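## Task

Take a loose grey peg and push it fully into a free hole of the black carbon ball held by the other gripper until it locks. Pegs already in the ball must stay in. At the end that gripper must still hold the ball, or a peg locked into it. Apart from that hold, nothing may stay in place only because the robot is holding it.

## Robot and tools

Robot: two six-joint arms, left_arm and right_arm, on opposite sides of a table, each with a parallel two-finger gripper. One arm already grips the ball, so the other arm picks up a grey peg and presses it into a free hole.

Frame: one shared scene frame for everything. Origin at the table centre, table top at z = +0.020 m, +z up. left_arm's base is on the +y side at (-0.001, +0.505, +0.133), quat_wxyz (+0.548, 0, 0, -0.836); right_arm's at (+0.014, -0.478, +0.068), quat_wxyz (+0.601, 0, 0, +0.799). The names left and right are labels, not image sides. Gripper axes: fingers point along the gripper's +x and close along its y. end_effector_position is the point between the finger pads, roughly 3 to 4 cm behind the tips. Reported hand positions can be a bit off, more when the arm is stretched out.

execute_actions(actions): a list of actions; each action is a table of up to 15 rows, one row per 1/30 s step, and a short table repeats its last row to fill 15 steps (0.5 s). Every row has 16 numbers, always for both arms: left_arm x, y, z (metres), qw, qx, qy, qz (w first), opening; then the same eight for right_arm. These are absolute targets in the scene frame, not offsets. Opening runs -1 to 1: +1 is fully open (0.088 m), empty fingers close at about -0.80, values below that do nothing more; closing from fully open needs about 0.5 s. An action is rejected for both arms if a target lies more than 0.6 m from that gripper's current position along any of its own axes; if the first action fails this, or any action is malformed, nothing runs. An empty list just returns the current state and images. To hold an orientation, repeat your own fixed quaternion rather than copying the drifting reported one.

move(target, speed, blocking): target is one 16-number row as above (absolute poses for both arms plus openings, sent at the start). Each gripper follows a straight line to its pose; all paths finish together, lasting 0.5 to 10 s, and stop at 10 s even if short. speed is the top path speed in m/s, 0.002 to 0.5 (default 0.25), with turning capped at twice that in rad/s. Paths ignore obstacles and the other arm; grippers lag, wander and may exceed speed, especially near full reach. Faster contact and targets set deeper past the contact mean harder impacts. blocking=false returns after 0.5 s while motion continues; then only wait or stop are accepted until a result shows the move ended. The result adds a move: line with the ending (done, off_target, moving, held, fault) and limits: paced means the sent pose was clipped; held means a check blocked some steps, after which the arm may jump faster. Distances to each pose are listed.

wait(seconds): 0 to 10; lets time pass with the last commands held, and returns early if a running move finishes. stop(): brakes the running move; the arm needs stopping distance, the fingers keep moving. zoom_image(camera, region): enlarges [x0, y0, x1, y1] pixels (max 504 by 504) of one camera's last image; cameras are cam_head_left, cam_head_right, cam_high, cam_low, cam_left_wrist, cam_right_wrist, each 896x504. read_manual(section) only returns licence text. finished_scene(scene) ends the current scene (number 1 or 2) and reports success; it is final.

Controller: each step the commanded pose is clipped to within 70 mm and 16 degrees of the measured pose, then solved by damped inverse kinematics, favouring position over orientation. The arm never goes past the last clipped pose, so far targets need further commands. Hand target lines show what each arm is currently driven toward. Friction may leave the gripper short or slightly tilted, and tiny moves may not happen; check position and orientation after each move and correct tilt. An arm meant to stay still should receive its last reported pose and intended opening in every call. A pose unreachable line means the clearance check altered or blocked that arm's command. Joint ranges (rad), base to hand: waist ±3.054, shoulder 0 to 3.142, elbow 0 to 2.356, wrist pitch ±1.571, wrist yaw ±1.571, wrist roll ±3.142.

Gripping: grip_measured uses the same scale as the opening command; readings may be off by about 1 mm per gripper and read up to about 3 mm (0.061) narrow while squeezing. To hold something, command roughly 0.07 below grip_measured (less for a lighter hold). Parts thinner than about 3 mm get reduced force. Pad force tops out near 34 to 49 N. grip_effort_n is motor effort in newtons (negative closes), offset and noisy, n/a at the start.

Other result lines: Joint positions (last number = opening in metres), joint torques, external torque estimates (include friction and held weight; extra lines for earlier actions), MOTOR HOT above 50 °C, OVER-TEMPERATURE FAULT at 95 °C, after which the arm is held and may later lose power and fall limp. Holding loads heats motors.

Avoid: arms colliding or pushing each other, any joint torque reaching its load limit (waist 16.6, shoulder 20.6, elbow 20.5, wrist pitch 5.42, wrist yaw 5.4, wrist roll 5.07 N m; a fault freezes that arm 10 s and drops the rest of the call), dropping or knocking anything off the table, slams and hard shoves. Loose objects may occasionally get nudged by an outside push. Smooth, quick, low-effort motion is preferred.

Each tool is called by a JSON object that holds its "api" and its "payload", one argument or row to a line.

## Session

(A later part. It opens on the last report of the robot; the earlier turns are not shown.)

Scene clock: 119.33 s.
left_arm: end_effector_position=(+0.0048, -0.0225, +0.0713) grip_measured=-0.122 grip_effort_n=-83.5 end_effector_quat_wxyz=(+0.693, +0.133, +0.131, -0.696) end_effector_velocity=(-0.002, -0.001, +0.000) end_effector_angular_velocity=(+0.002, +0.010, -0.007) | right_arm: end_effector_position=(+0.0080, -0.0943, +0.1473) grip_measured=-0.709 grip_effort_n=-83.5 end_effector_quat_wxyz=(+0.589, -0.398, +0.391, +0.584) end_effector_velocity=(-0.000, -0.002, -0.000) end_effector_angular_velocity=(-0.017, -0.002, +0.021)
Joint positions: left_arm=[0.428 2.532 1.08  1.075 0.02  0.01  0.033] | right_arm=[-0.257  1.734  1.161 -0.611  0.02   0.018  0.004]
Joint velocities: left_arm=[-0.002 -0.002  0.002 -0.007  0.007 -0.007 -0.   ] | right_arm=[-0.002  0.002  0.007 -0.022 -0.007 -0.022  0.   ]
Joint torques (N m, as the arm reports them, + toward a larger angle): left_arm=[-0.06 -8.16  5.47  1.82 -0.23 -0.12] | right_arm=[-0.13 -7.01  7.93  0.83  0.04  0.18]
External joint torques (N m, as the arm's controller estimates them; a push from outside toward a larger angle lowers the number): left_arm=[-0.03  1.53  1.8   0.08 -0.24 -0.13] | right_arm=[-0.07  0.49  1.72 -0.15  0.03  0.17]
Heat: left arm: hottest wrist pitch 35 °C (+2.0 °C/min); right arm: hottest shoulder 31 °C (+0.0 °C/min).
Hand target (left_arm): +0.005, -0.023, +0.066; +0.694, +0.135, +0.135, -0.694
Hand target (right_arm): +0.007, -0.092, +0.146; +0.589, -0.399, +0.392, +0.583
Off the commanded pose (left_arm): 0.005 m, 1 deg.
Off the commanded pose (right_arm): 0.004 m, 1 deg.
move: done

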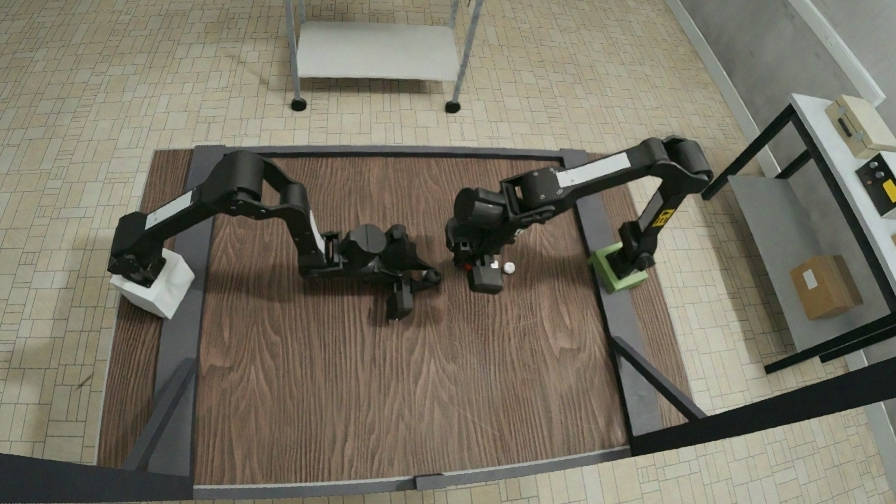

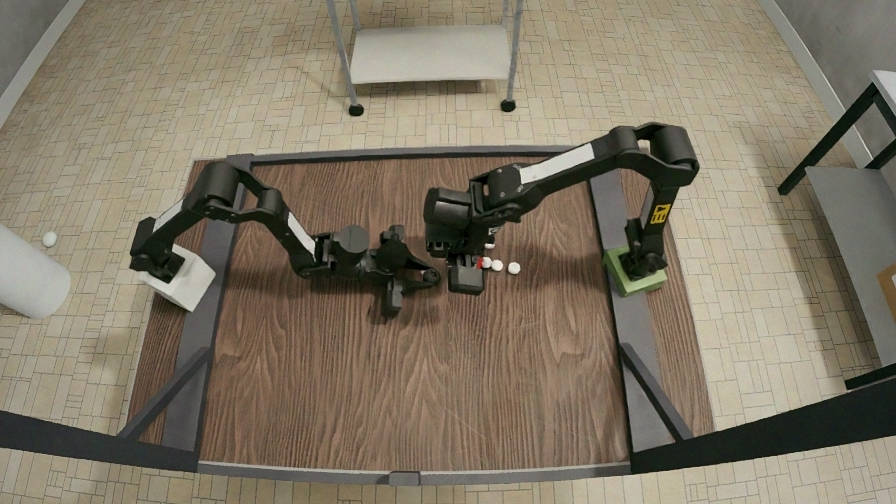

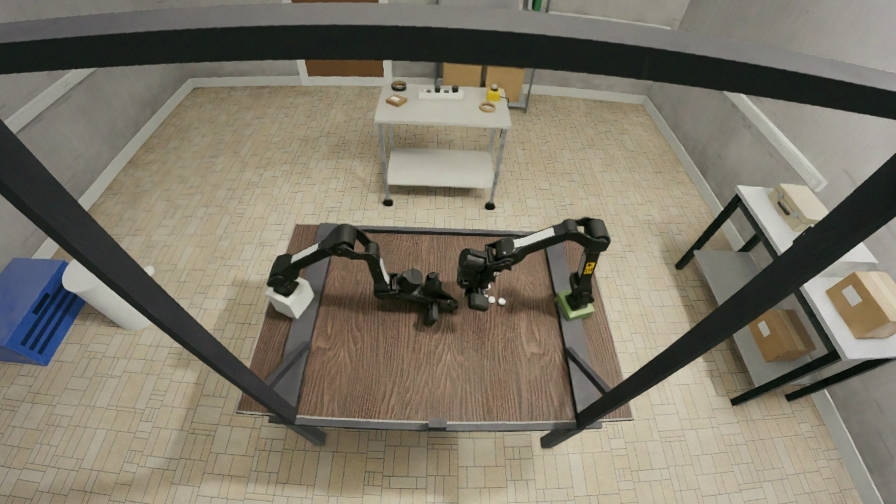

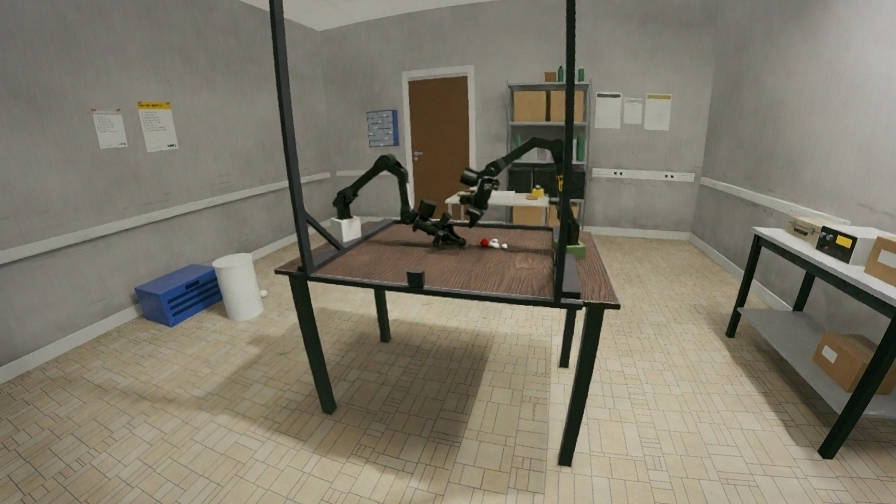

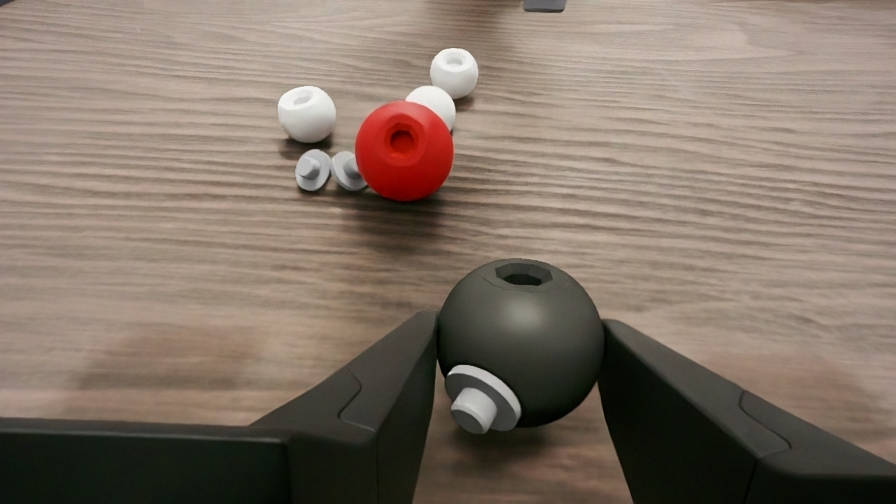

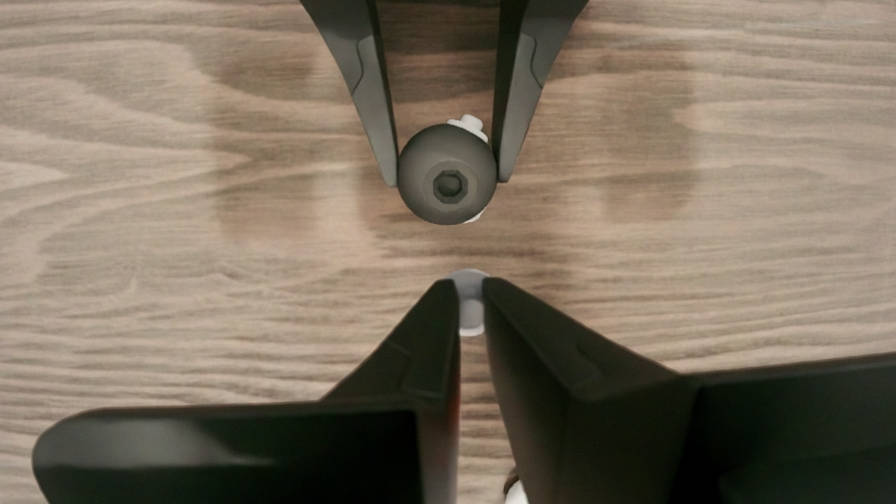

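{"api": "move", "payload": {
  "target": [0.005,-0.023,0.056,0.6941,0.1349,0.1349,-0.6941,-0.19,0.007,-0.068,0.106,0.5862,-0.3954,0.3954,0.5862,-0.78],
  "speed": 0.035
}}

{"api": "zoom_image", "payload": {
  "camera": "cam_left_wrist",
  "region": [420, 120, 640, 320]
}}

{"api": "zoom_image", "payload": {
  "camera": "cam_low",
  "region": [420, 200, 510, 260]
}}

Scene clock: 134.43 s.
left_arm: end_effector_position=(+0.0048, -0.0234, +0.0623) grip_measured=-0.122 grip_effort_n=-83.5 end_effector_quat_wxyz=(+0.693, +0.133, +0.131, -0.696) end_effector_velocity=(+0.002, +0.002, -0.003) end_effector_angular_velocity=(+0.012, -0.001, +0.021) | right_arm: end_effector_position=(+0.0062, -0.0710, +0.1077) grip_measured=-0.709 grip_effort_n=-83.5 end_effector_quat_wxyz=(+0.586, -0.396, +0.394, +0.587) end_effector_velocity=(-0.002, +0.004, +0.004) end_effector_angular_velocity=(+0.017, +0.004, +0.012)
Joint positions: left_arm=[0.428 2.567 1.097 1.094 0.02  0.01  0.033] | right_arm=[-0.258  1.876  1.171 -0.48   0.01   0.018  0.004]
Joint velocities: left_arm=[-0.002  0.002 -0.002 -0.007 -0.022 -0.007 -0.   ] | right_arm=[ 0.002 -0.002  0.007  0.007 -0.007 -0.007 -0.   ]
Joint torques (N m, as the arm reports them, + toward a larger angle): left_arm=[-0.07 -7.8   5.25  2.11 -0.17 -0.1 ] | right_arm=[-0.43 -7.88  7.47  1.09 -0.13  0.02]
External joint torques (N m, as the arm's controller estimates them; a push from outside toward a larger angle lowers the number): left_arm=[-0.17  1.82  1.76  0.41 -0.16 -0.11] | right_arm=[-0.48  0.43  1.49  0.08 -0.13  0.02]
Heat: left arm: hottest shoulder 34 °C (+0.0 °C/min); right arm: hottest shoulder 31 °C (+1.0 °C/min).
Hand target (left_arm): +0.005, -0.023, +0.056; +0.694, +0.135, +0.135, -0.694
Hand target (right_arm): +0.007, -0.069, +0.106; +0.586, -0.395, +0.396, +0.586
Off the commanded pose (left_arm): 0.006 m, 1 deg.
Off the commanded pose (right_arm): 0.004 m, 0 deg.
move: done

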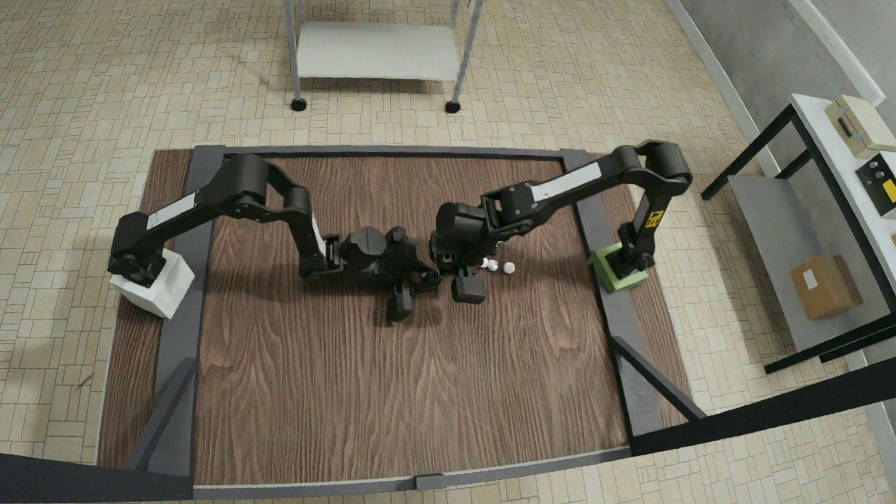

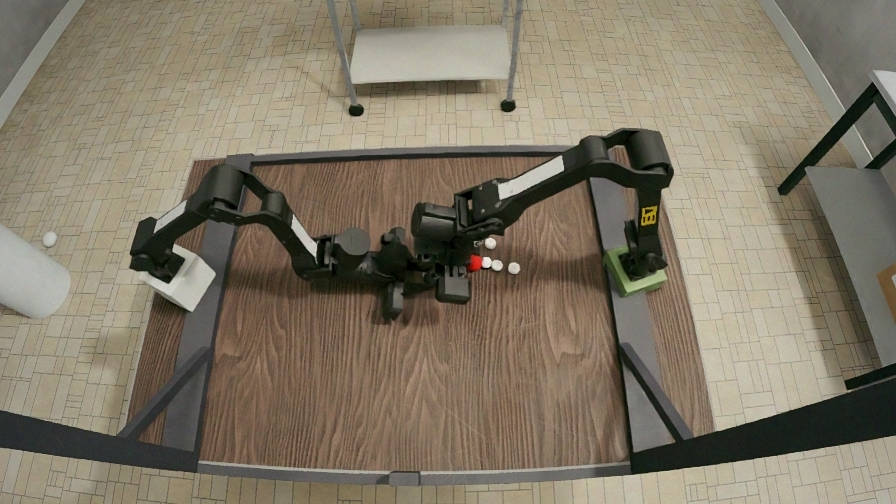

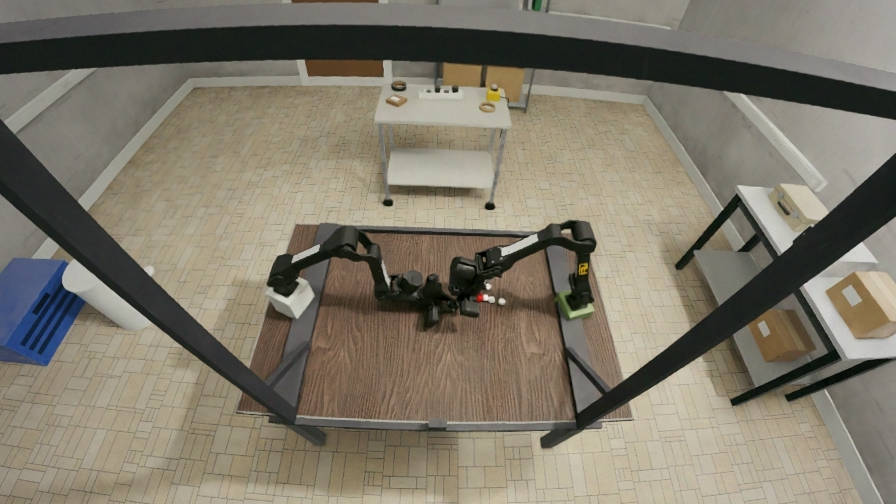

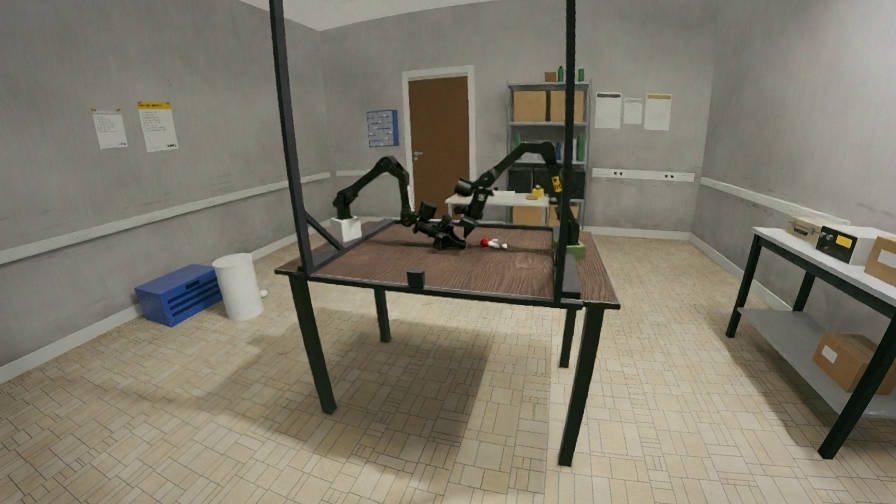

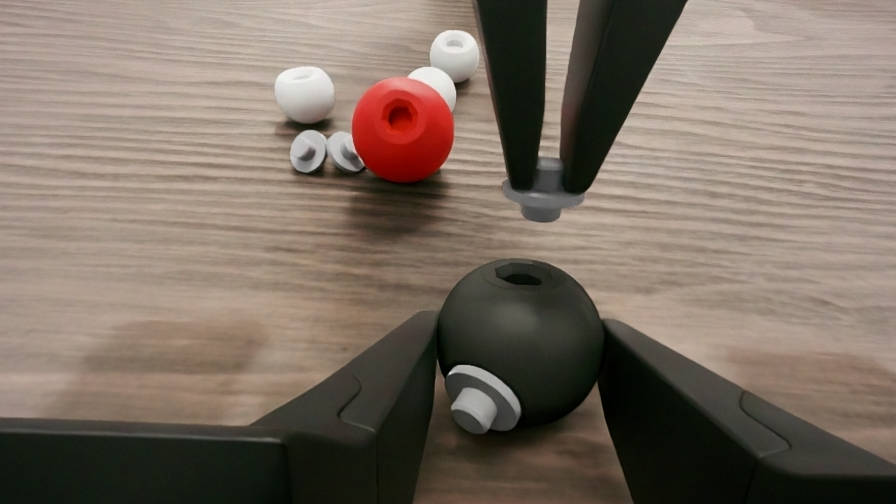

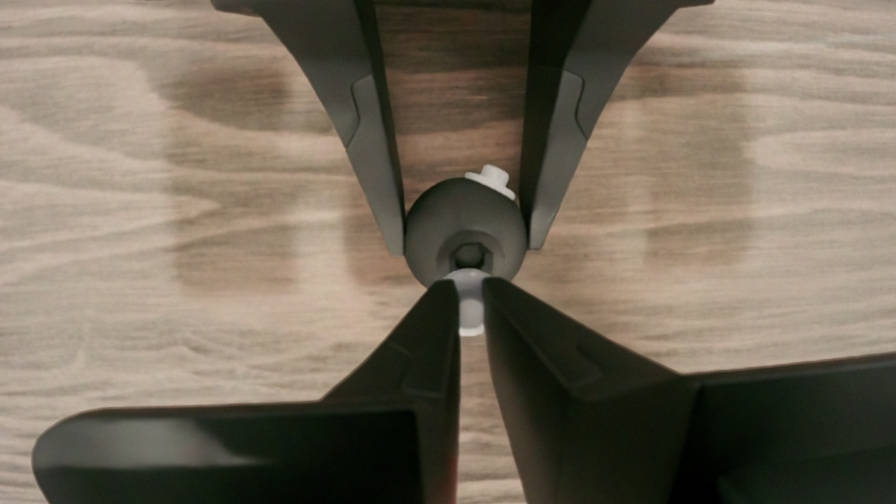

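Region (420, 120, 640, 320) of cam_left_wrist's 896x504 image, scaled by 2.291, with more detail than that image has; it fills the top 458 rows of this view, and the rest is white.

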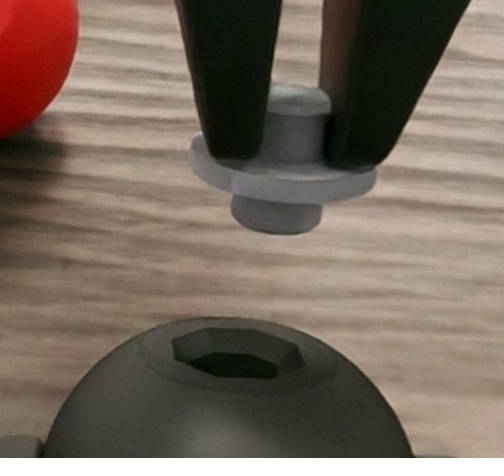

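Region (420, 200, 510, 260) of cam_low's 896x504 image, scaled by 5.600, with more detail than that image has.

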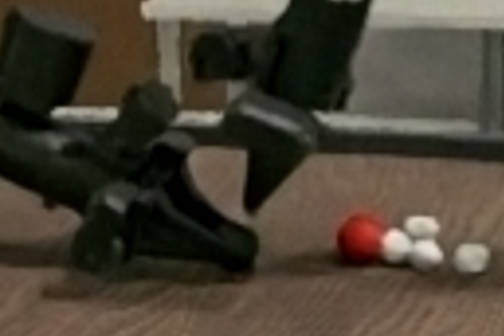

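{"api": "move", "payload": {
  "target": [0.005,-0.023,0.052,0.6941,0.1349,0.1349,-0.6941,-0.19,0.0095,-0.068,0.103,0.5862,-0.3954,0.3954,0.5862,-0.78],
  "speed": 0.008
}}

{"api": "zoom_image", "payload": {
  "camera": "cam_left_wrist",
  "region": [420, 120, 640, 320]
}}

{"api": "zoom_image", "payload": {
  "camera": "cam_right_wrist",
  "region": [380, 160, 560, 340]
}}

Scene clock: 146.33 s.
left_arm: end_effector_position=(+0.0048, -0.0247, +0.0613) grip_measured=-0.122 grip_effort_n=-83.5 end_effector_quat_wxyz=(+0.694, +0.131, +0.128, -0.697) end_effector_velocity=(+0.005, +0.002, -0.003) end_effector_angular_velocity=(+0.012, +0.013, +0.031) | right_arm: end_effector_position=(+0.0086, -0.0689, +0.1065) grip_measured=-0.709 grip_effort_n=-83.5 end_effector_quat_wxyz=(+0.588, -0.393, +0.393, +0.587) end_effector_velocity=(+0.002, -0.005, -0.002) end_effector_angular_velocity=(-0.022, -0.004, -0.012)
Joint positions: left_arm=[0.428 2.577 1.104 1.105 0.02  0.01  0.033] | right_arm=[-0.265  1.883  1.172 -0.469  0.007  0.015  0.004]
Joint velocities: left_arm=[ 0.002  0.002 -0.002 -0.007 -0.022 -0.022 -0.   ] | right_arm=[-0.002 -0.002 -0.002 -0.022  0.007  0.007 -0.   ]
Joint torques (N m, as the arm reports them, + toward a larger angle): left_arm=[-0.05 -7.63  4.84  1.87 -0.18 -0.11] | right_arm=[-0.37 -7.84  7.06  1.06 -0.12 -0.09]
External joint torques (N m, as the arm's controller estimates them; a push from outside toward a larger angle lowers the number): left_arm=[-0.13  2.04  1.36  0.16 -0.17 -0.12] | right_arm=[-0.35  0.44  1.19  0.09 -0.13 -0.1 ]
Heat: left arm: hottest shoulder 35 °C (+1.0 °C/min); right arm: hottest shoulder 32 °C (+2.0 °C/min).
Hand target (left_arm): +0.005, -0.023, +0.052; +0.694, +0.135, +0.135, -0.694
Hand target (right_arm): +0.009, -0.068, +0.103; +0.586, -0.395, +0.395, +0.586
Off the commanded pose (left_arm): 0.009 m, 1 deg.
Off the commanded pose (right_arm): 0.004 m, 0 deg.
move: off_target (left_arm)

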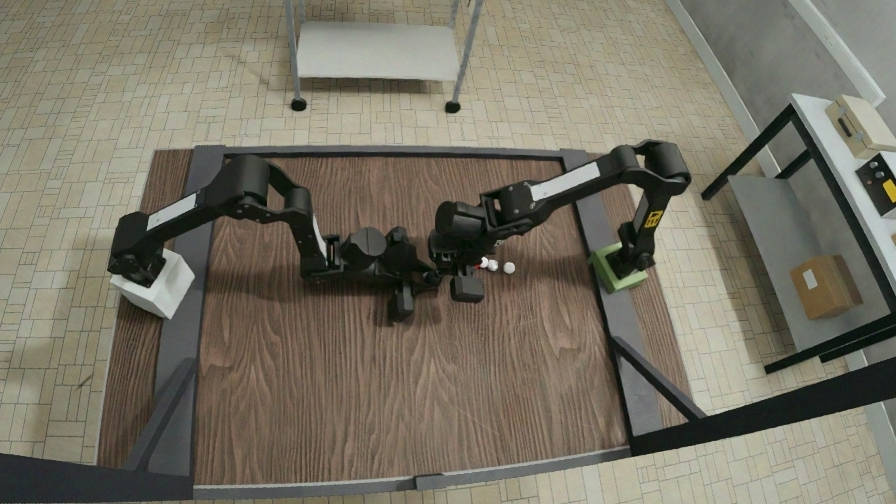

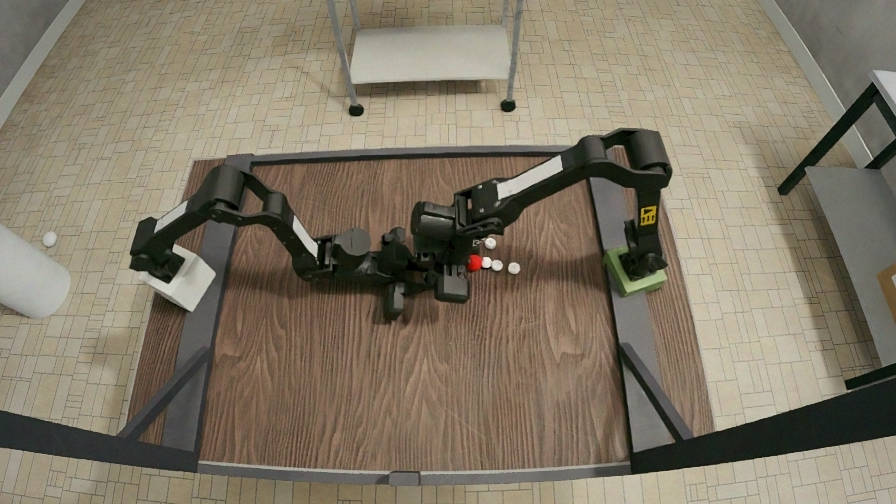

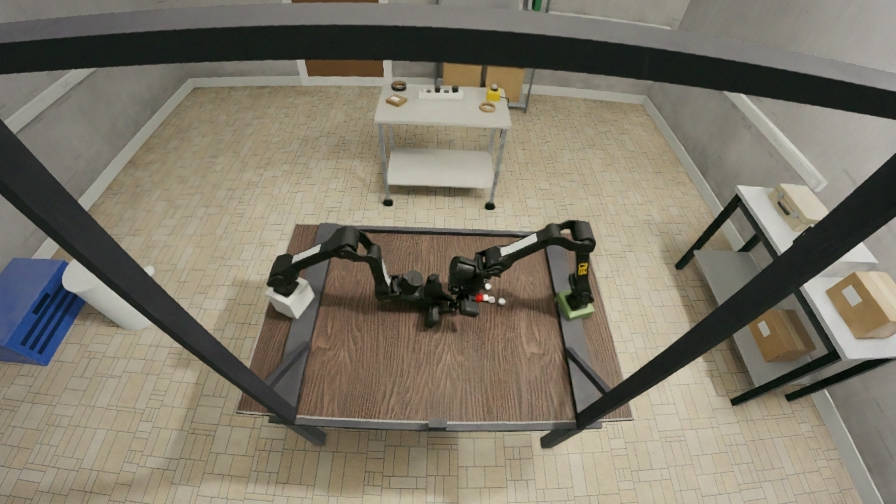

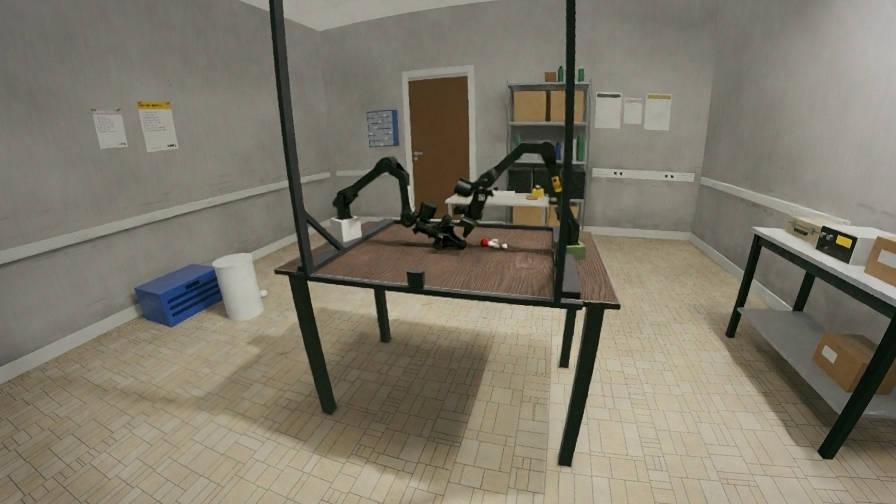

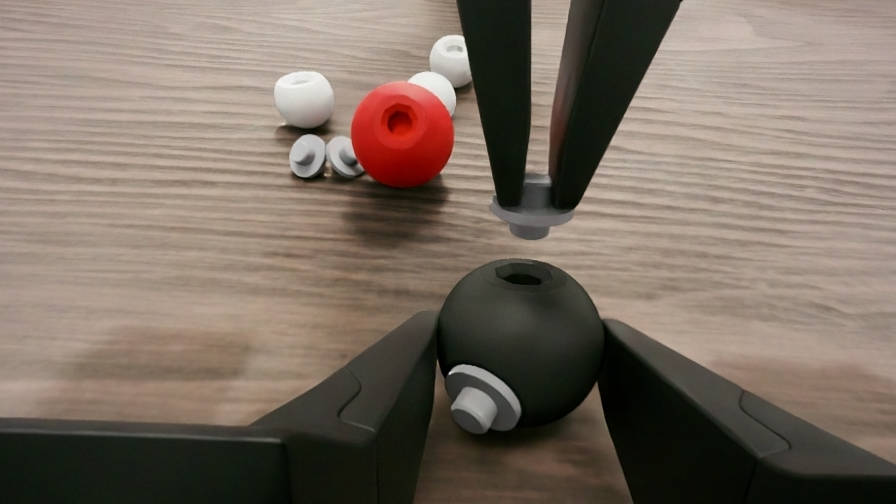

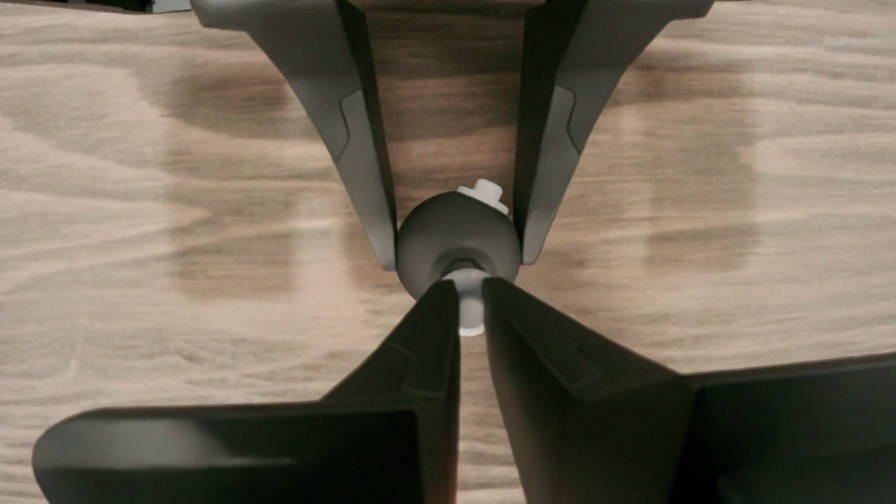

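Region (420, 120, 640, 320) of cam_left_wrist's 896x504 image, scaled by 2.291, with more detail than that image has; it fills the top 458 rows of this view, and the rest is white.

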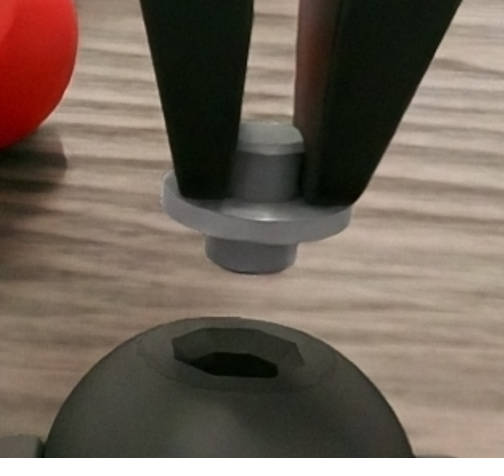

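Region (380, 160, 560, 340) of cam_right_wrist's 896x504 image, scaled by 2.800, with more detail than that image has.

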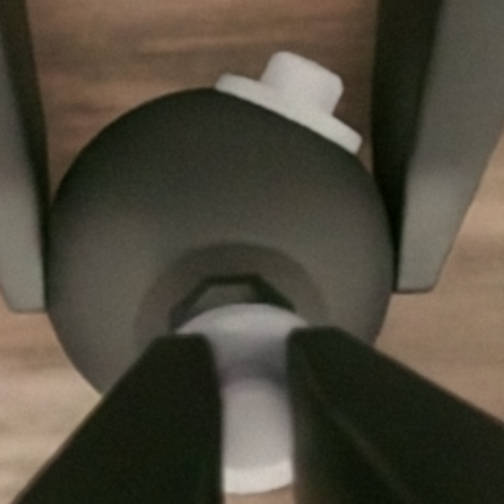

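{"api": "move", "payload": {
  "target": [0.005,-0.023,0.052,0.6941,0.1349,0.1349,-0.6941,-0.19,0.0098,-0.0669,0.0981,0.5854,-0.3966,0.3966,0.5854,-0.78],
  "speed": 0.01
}}

{"api": "zoom_image", "payload": {
  "camera": "cam_left_wrist",
  "region": [420, 120, 640, 320]
}}

{"api": "zoom_image", "payload": {
  "camera": "cam_right_wrist",
  "region": [380, 160, 560, 340]
}}

Scene clock: 156.60 s.
left_arm: end_effector_position=(+0.0048, -0.0247, +0.0614) grip_measured=-0.122 grip_effort_n=-83.5 end_effector_quat_wxyz=(+0.694, +0.130, +0.128, -0.697) end_effector_velocity=(-0.000, -0.001, +0.000) end_effector_angular_velocity=(+0.003, +0.004, +0.007) | right_arm: end_effector_position=(+0.0090, -0.0677, +0.1017) grip_measured=-0.709 grip_effort_n=-83.5 end_effector_quat_wxyz=(+0.587, -0.395, +0.394, +0.586) end_effector_velocity=(-0.000, -0.002, -0.000) end_effector_angular_velocity=(-0.007, +0.004, +0.007)
Joint positions: left_arm=[0.428 2.577 1.104 1.105 0.02  0.01  0.033] | right_arm=[-0.266  1.897  1.172 -0.458  0.007  0.014  0.004]
Joint velocities: left_arm=[-0.002 -0.002  0.002 -0.007 -0.007 -0.007 -0.   ] | right_arm=[-0.002 -0.002 -0.002 -0.007 -0.007 -0.007 -0.   ]
Joint torques (N m, as the arm reports them, + toward a larger angle): left_arm=[-0.09 -7.5   4.81  1.86 -0.18 -0.08] | right_arm=[-0.34 -8.09  6.74  1.04 -0.09 -0.09]
External joint torques (N m, as the arm's controller estimates them; a push from outside toward a larger angle lowers the number): left_arm=[-0.07  2.27  1.25  0.12 -0.19 -0.09] | right_arm=[-0.35  0.26  0.89  0.06 -0.08 -0.1 ]
Heat: left arm: hottest shoulder 35 °C (+1.0 °C/min); right arm: hottest shoulder 33 °C (+3.0 °C/min).
Hand target (left_arm): +0.005, -0.023, +0.052; +0.694, +0.135, +0.135, -0.694
Hand target (right_arm): +0.010, -0.067, +0.098; +0.585, -0.397, +0.397, +0.585
Off the commanded pose (left_arm): 0.010 m, 1 deg.
Off the commanded pose (right_arm): 0.004 m, 0 deg.
move: off_target (left_arm)

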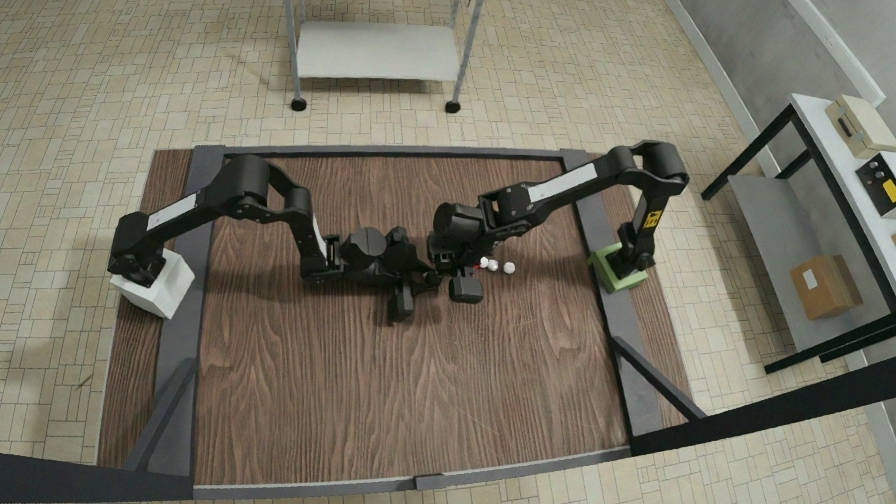

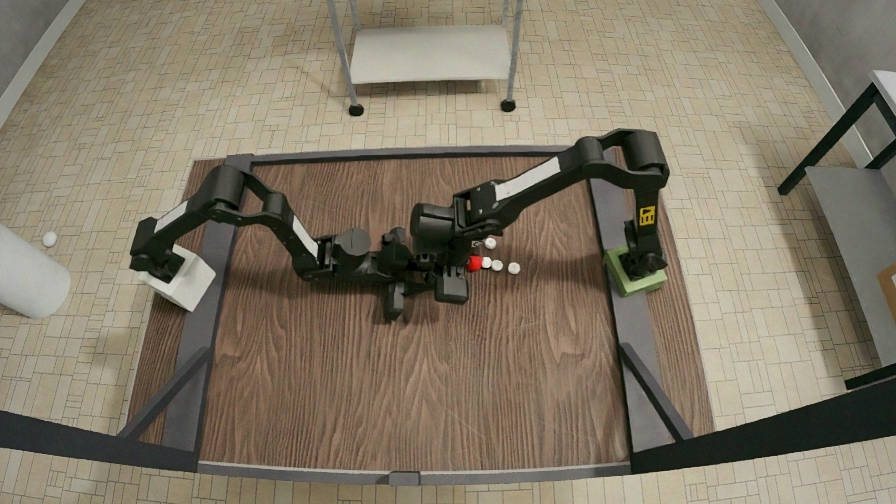

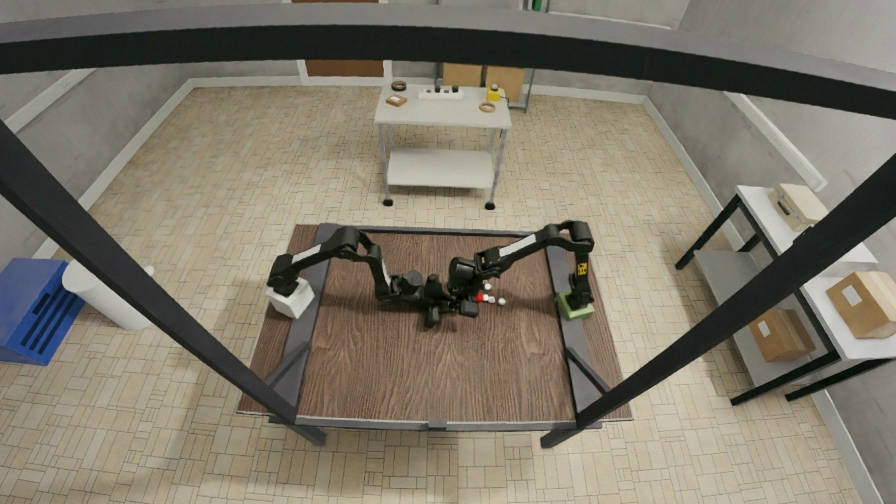

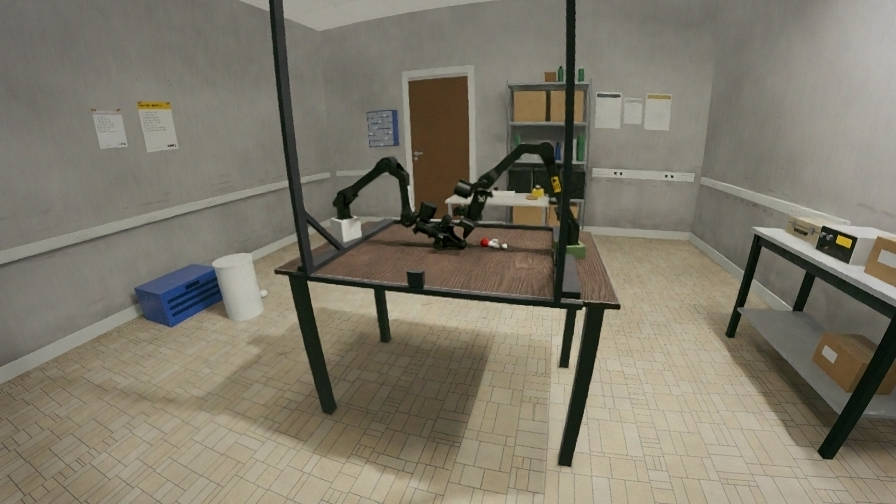

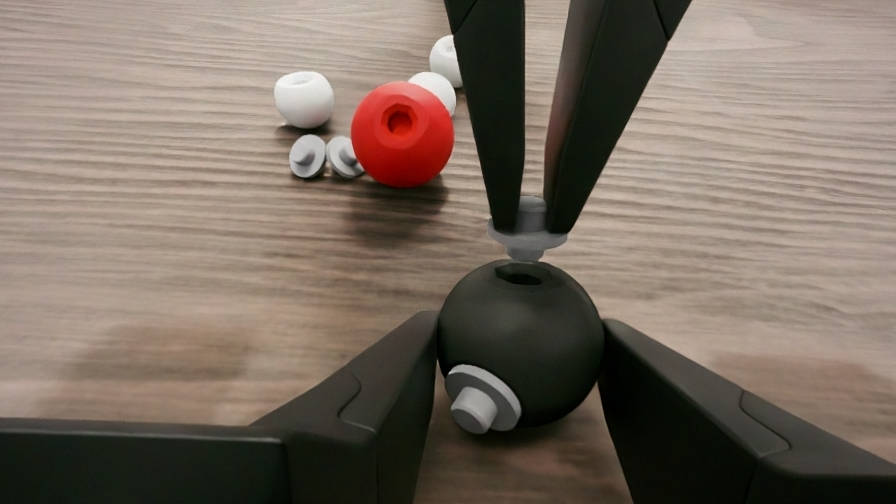

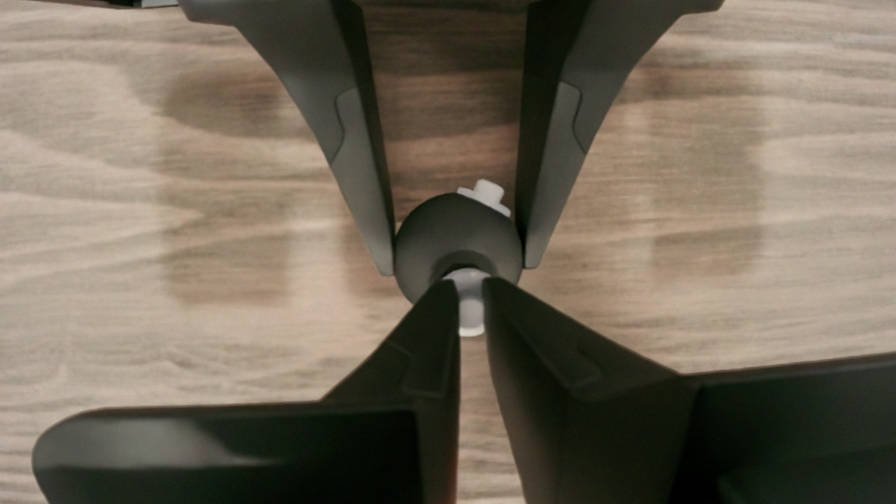

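Region (420, 120, 640, 320) of cam_left_wrist's 896x504 image, scaled by 2.291, with more detail than that image has; it fills the top 458 rows of this view, and the rest is white.

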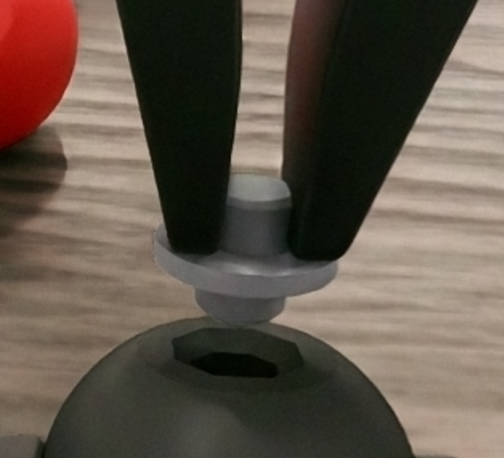

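Region (380, 160, 560, 340) of cam_right_wrist's 896x504 image, scaled by 2.800, with more detail than that image has.

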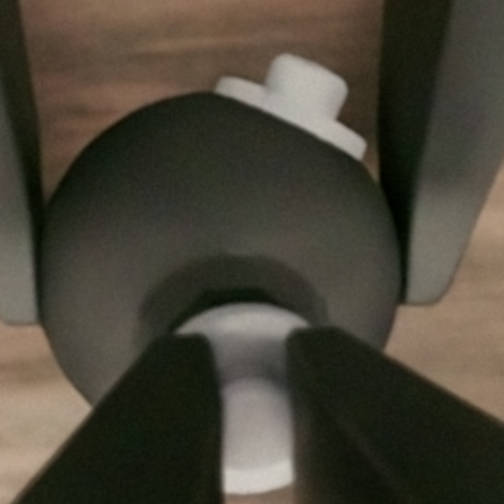

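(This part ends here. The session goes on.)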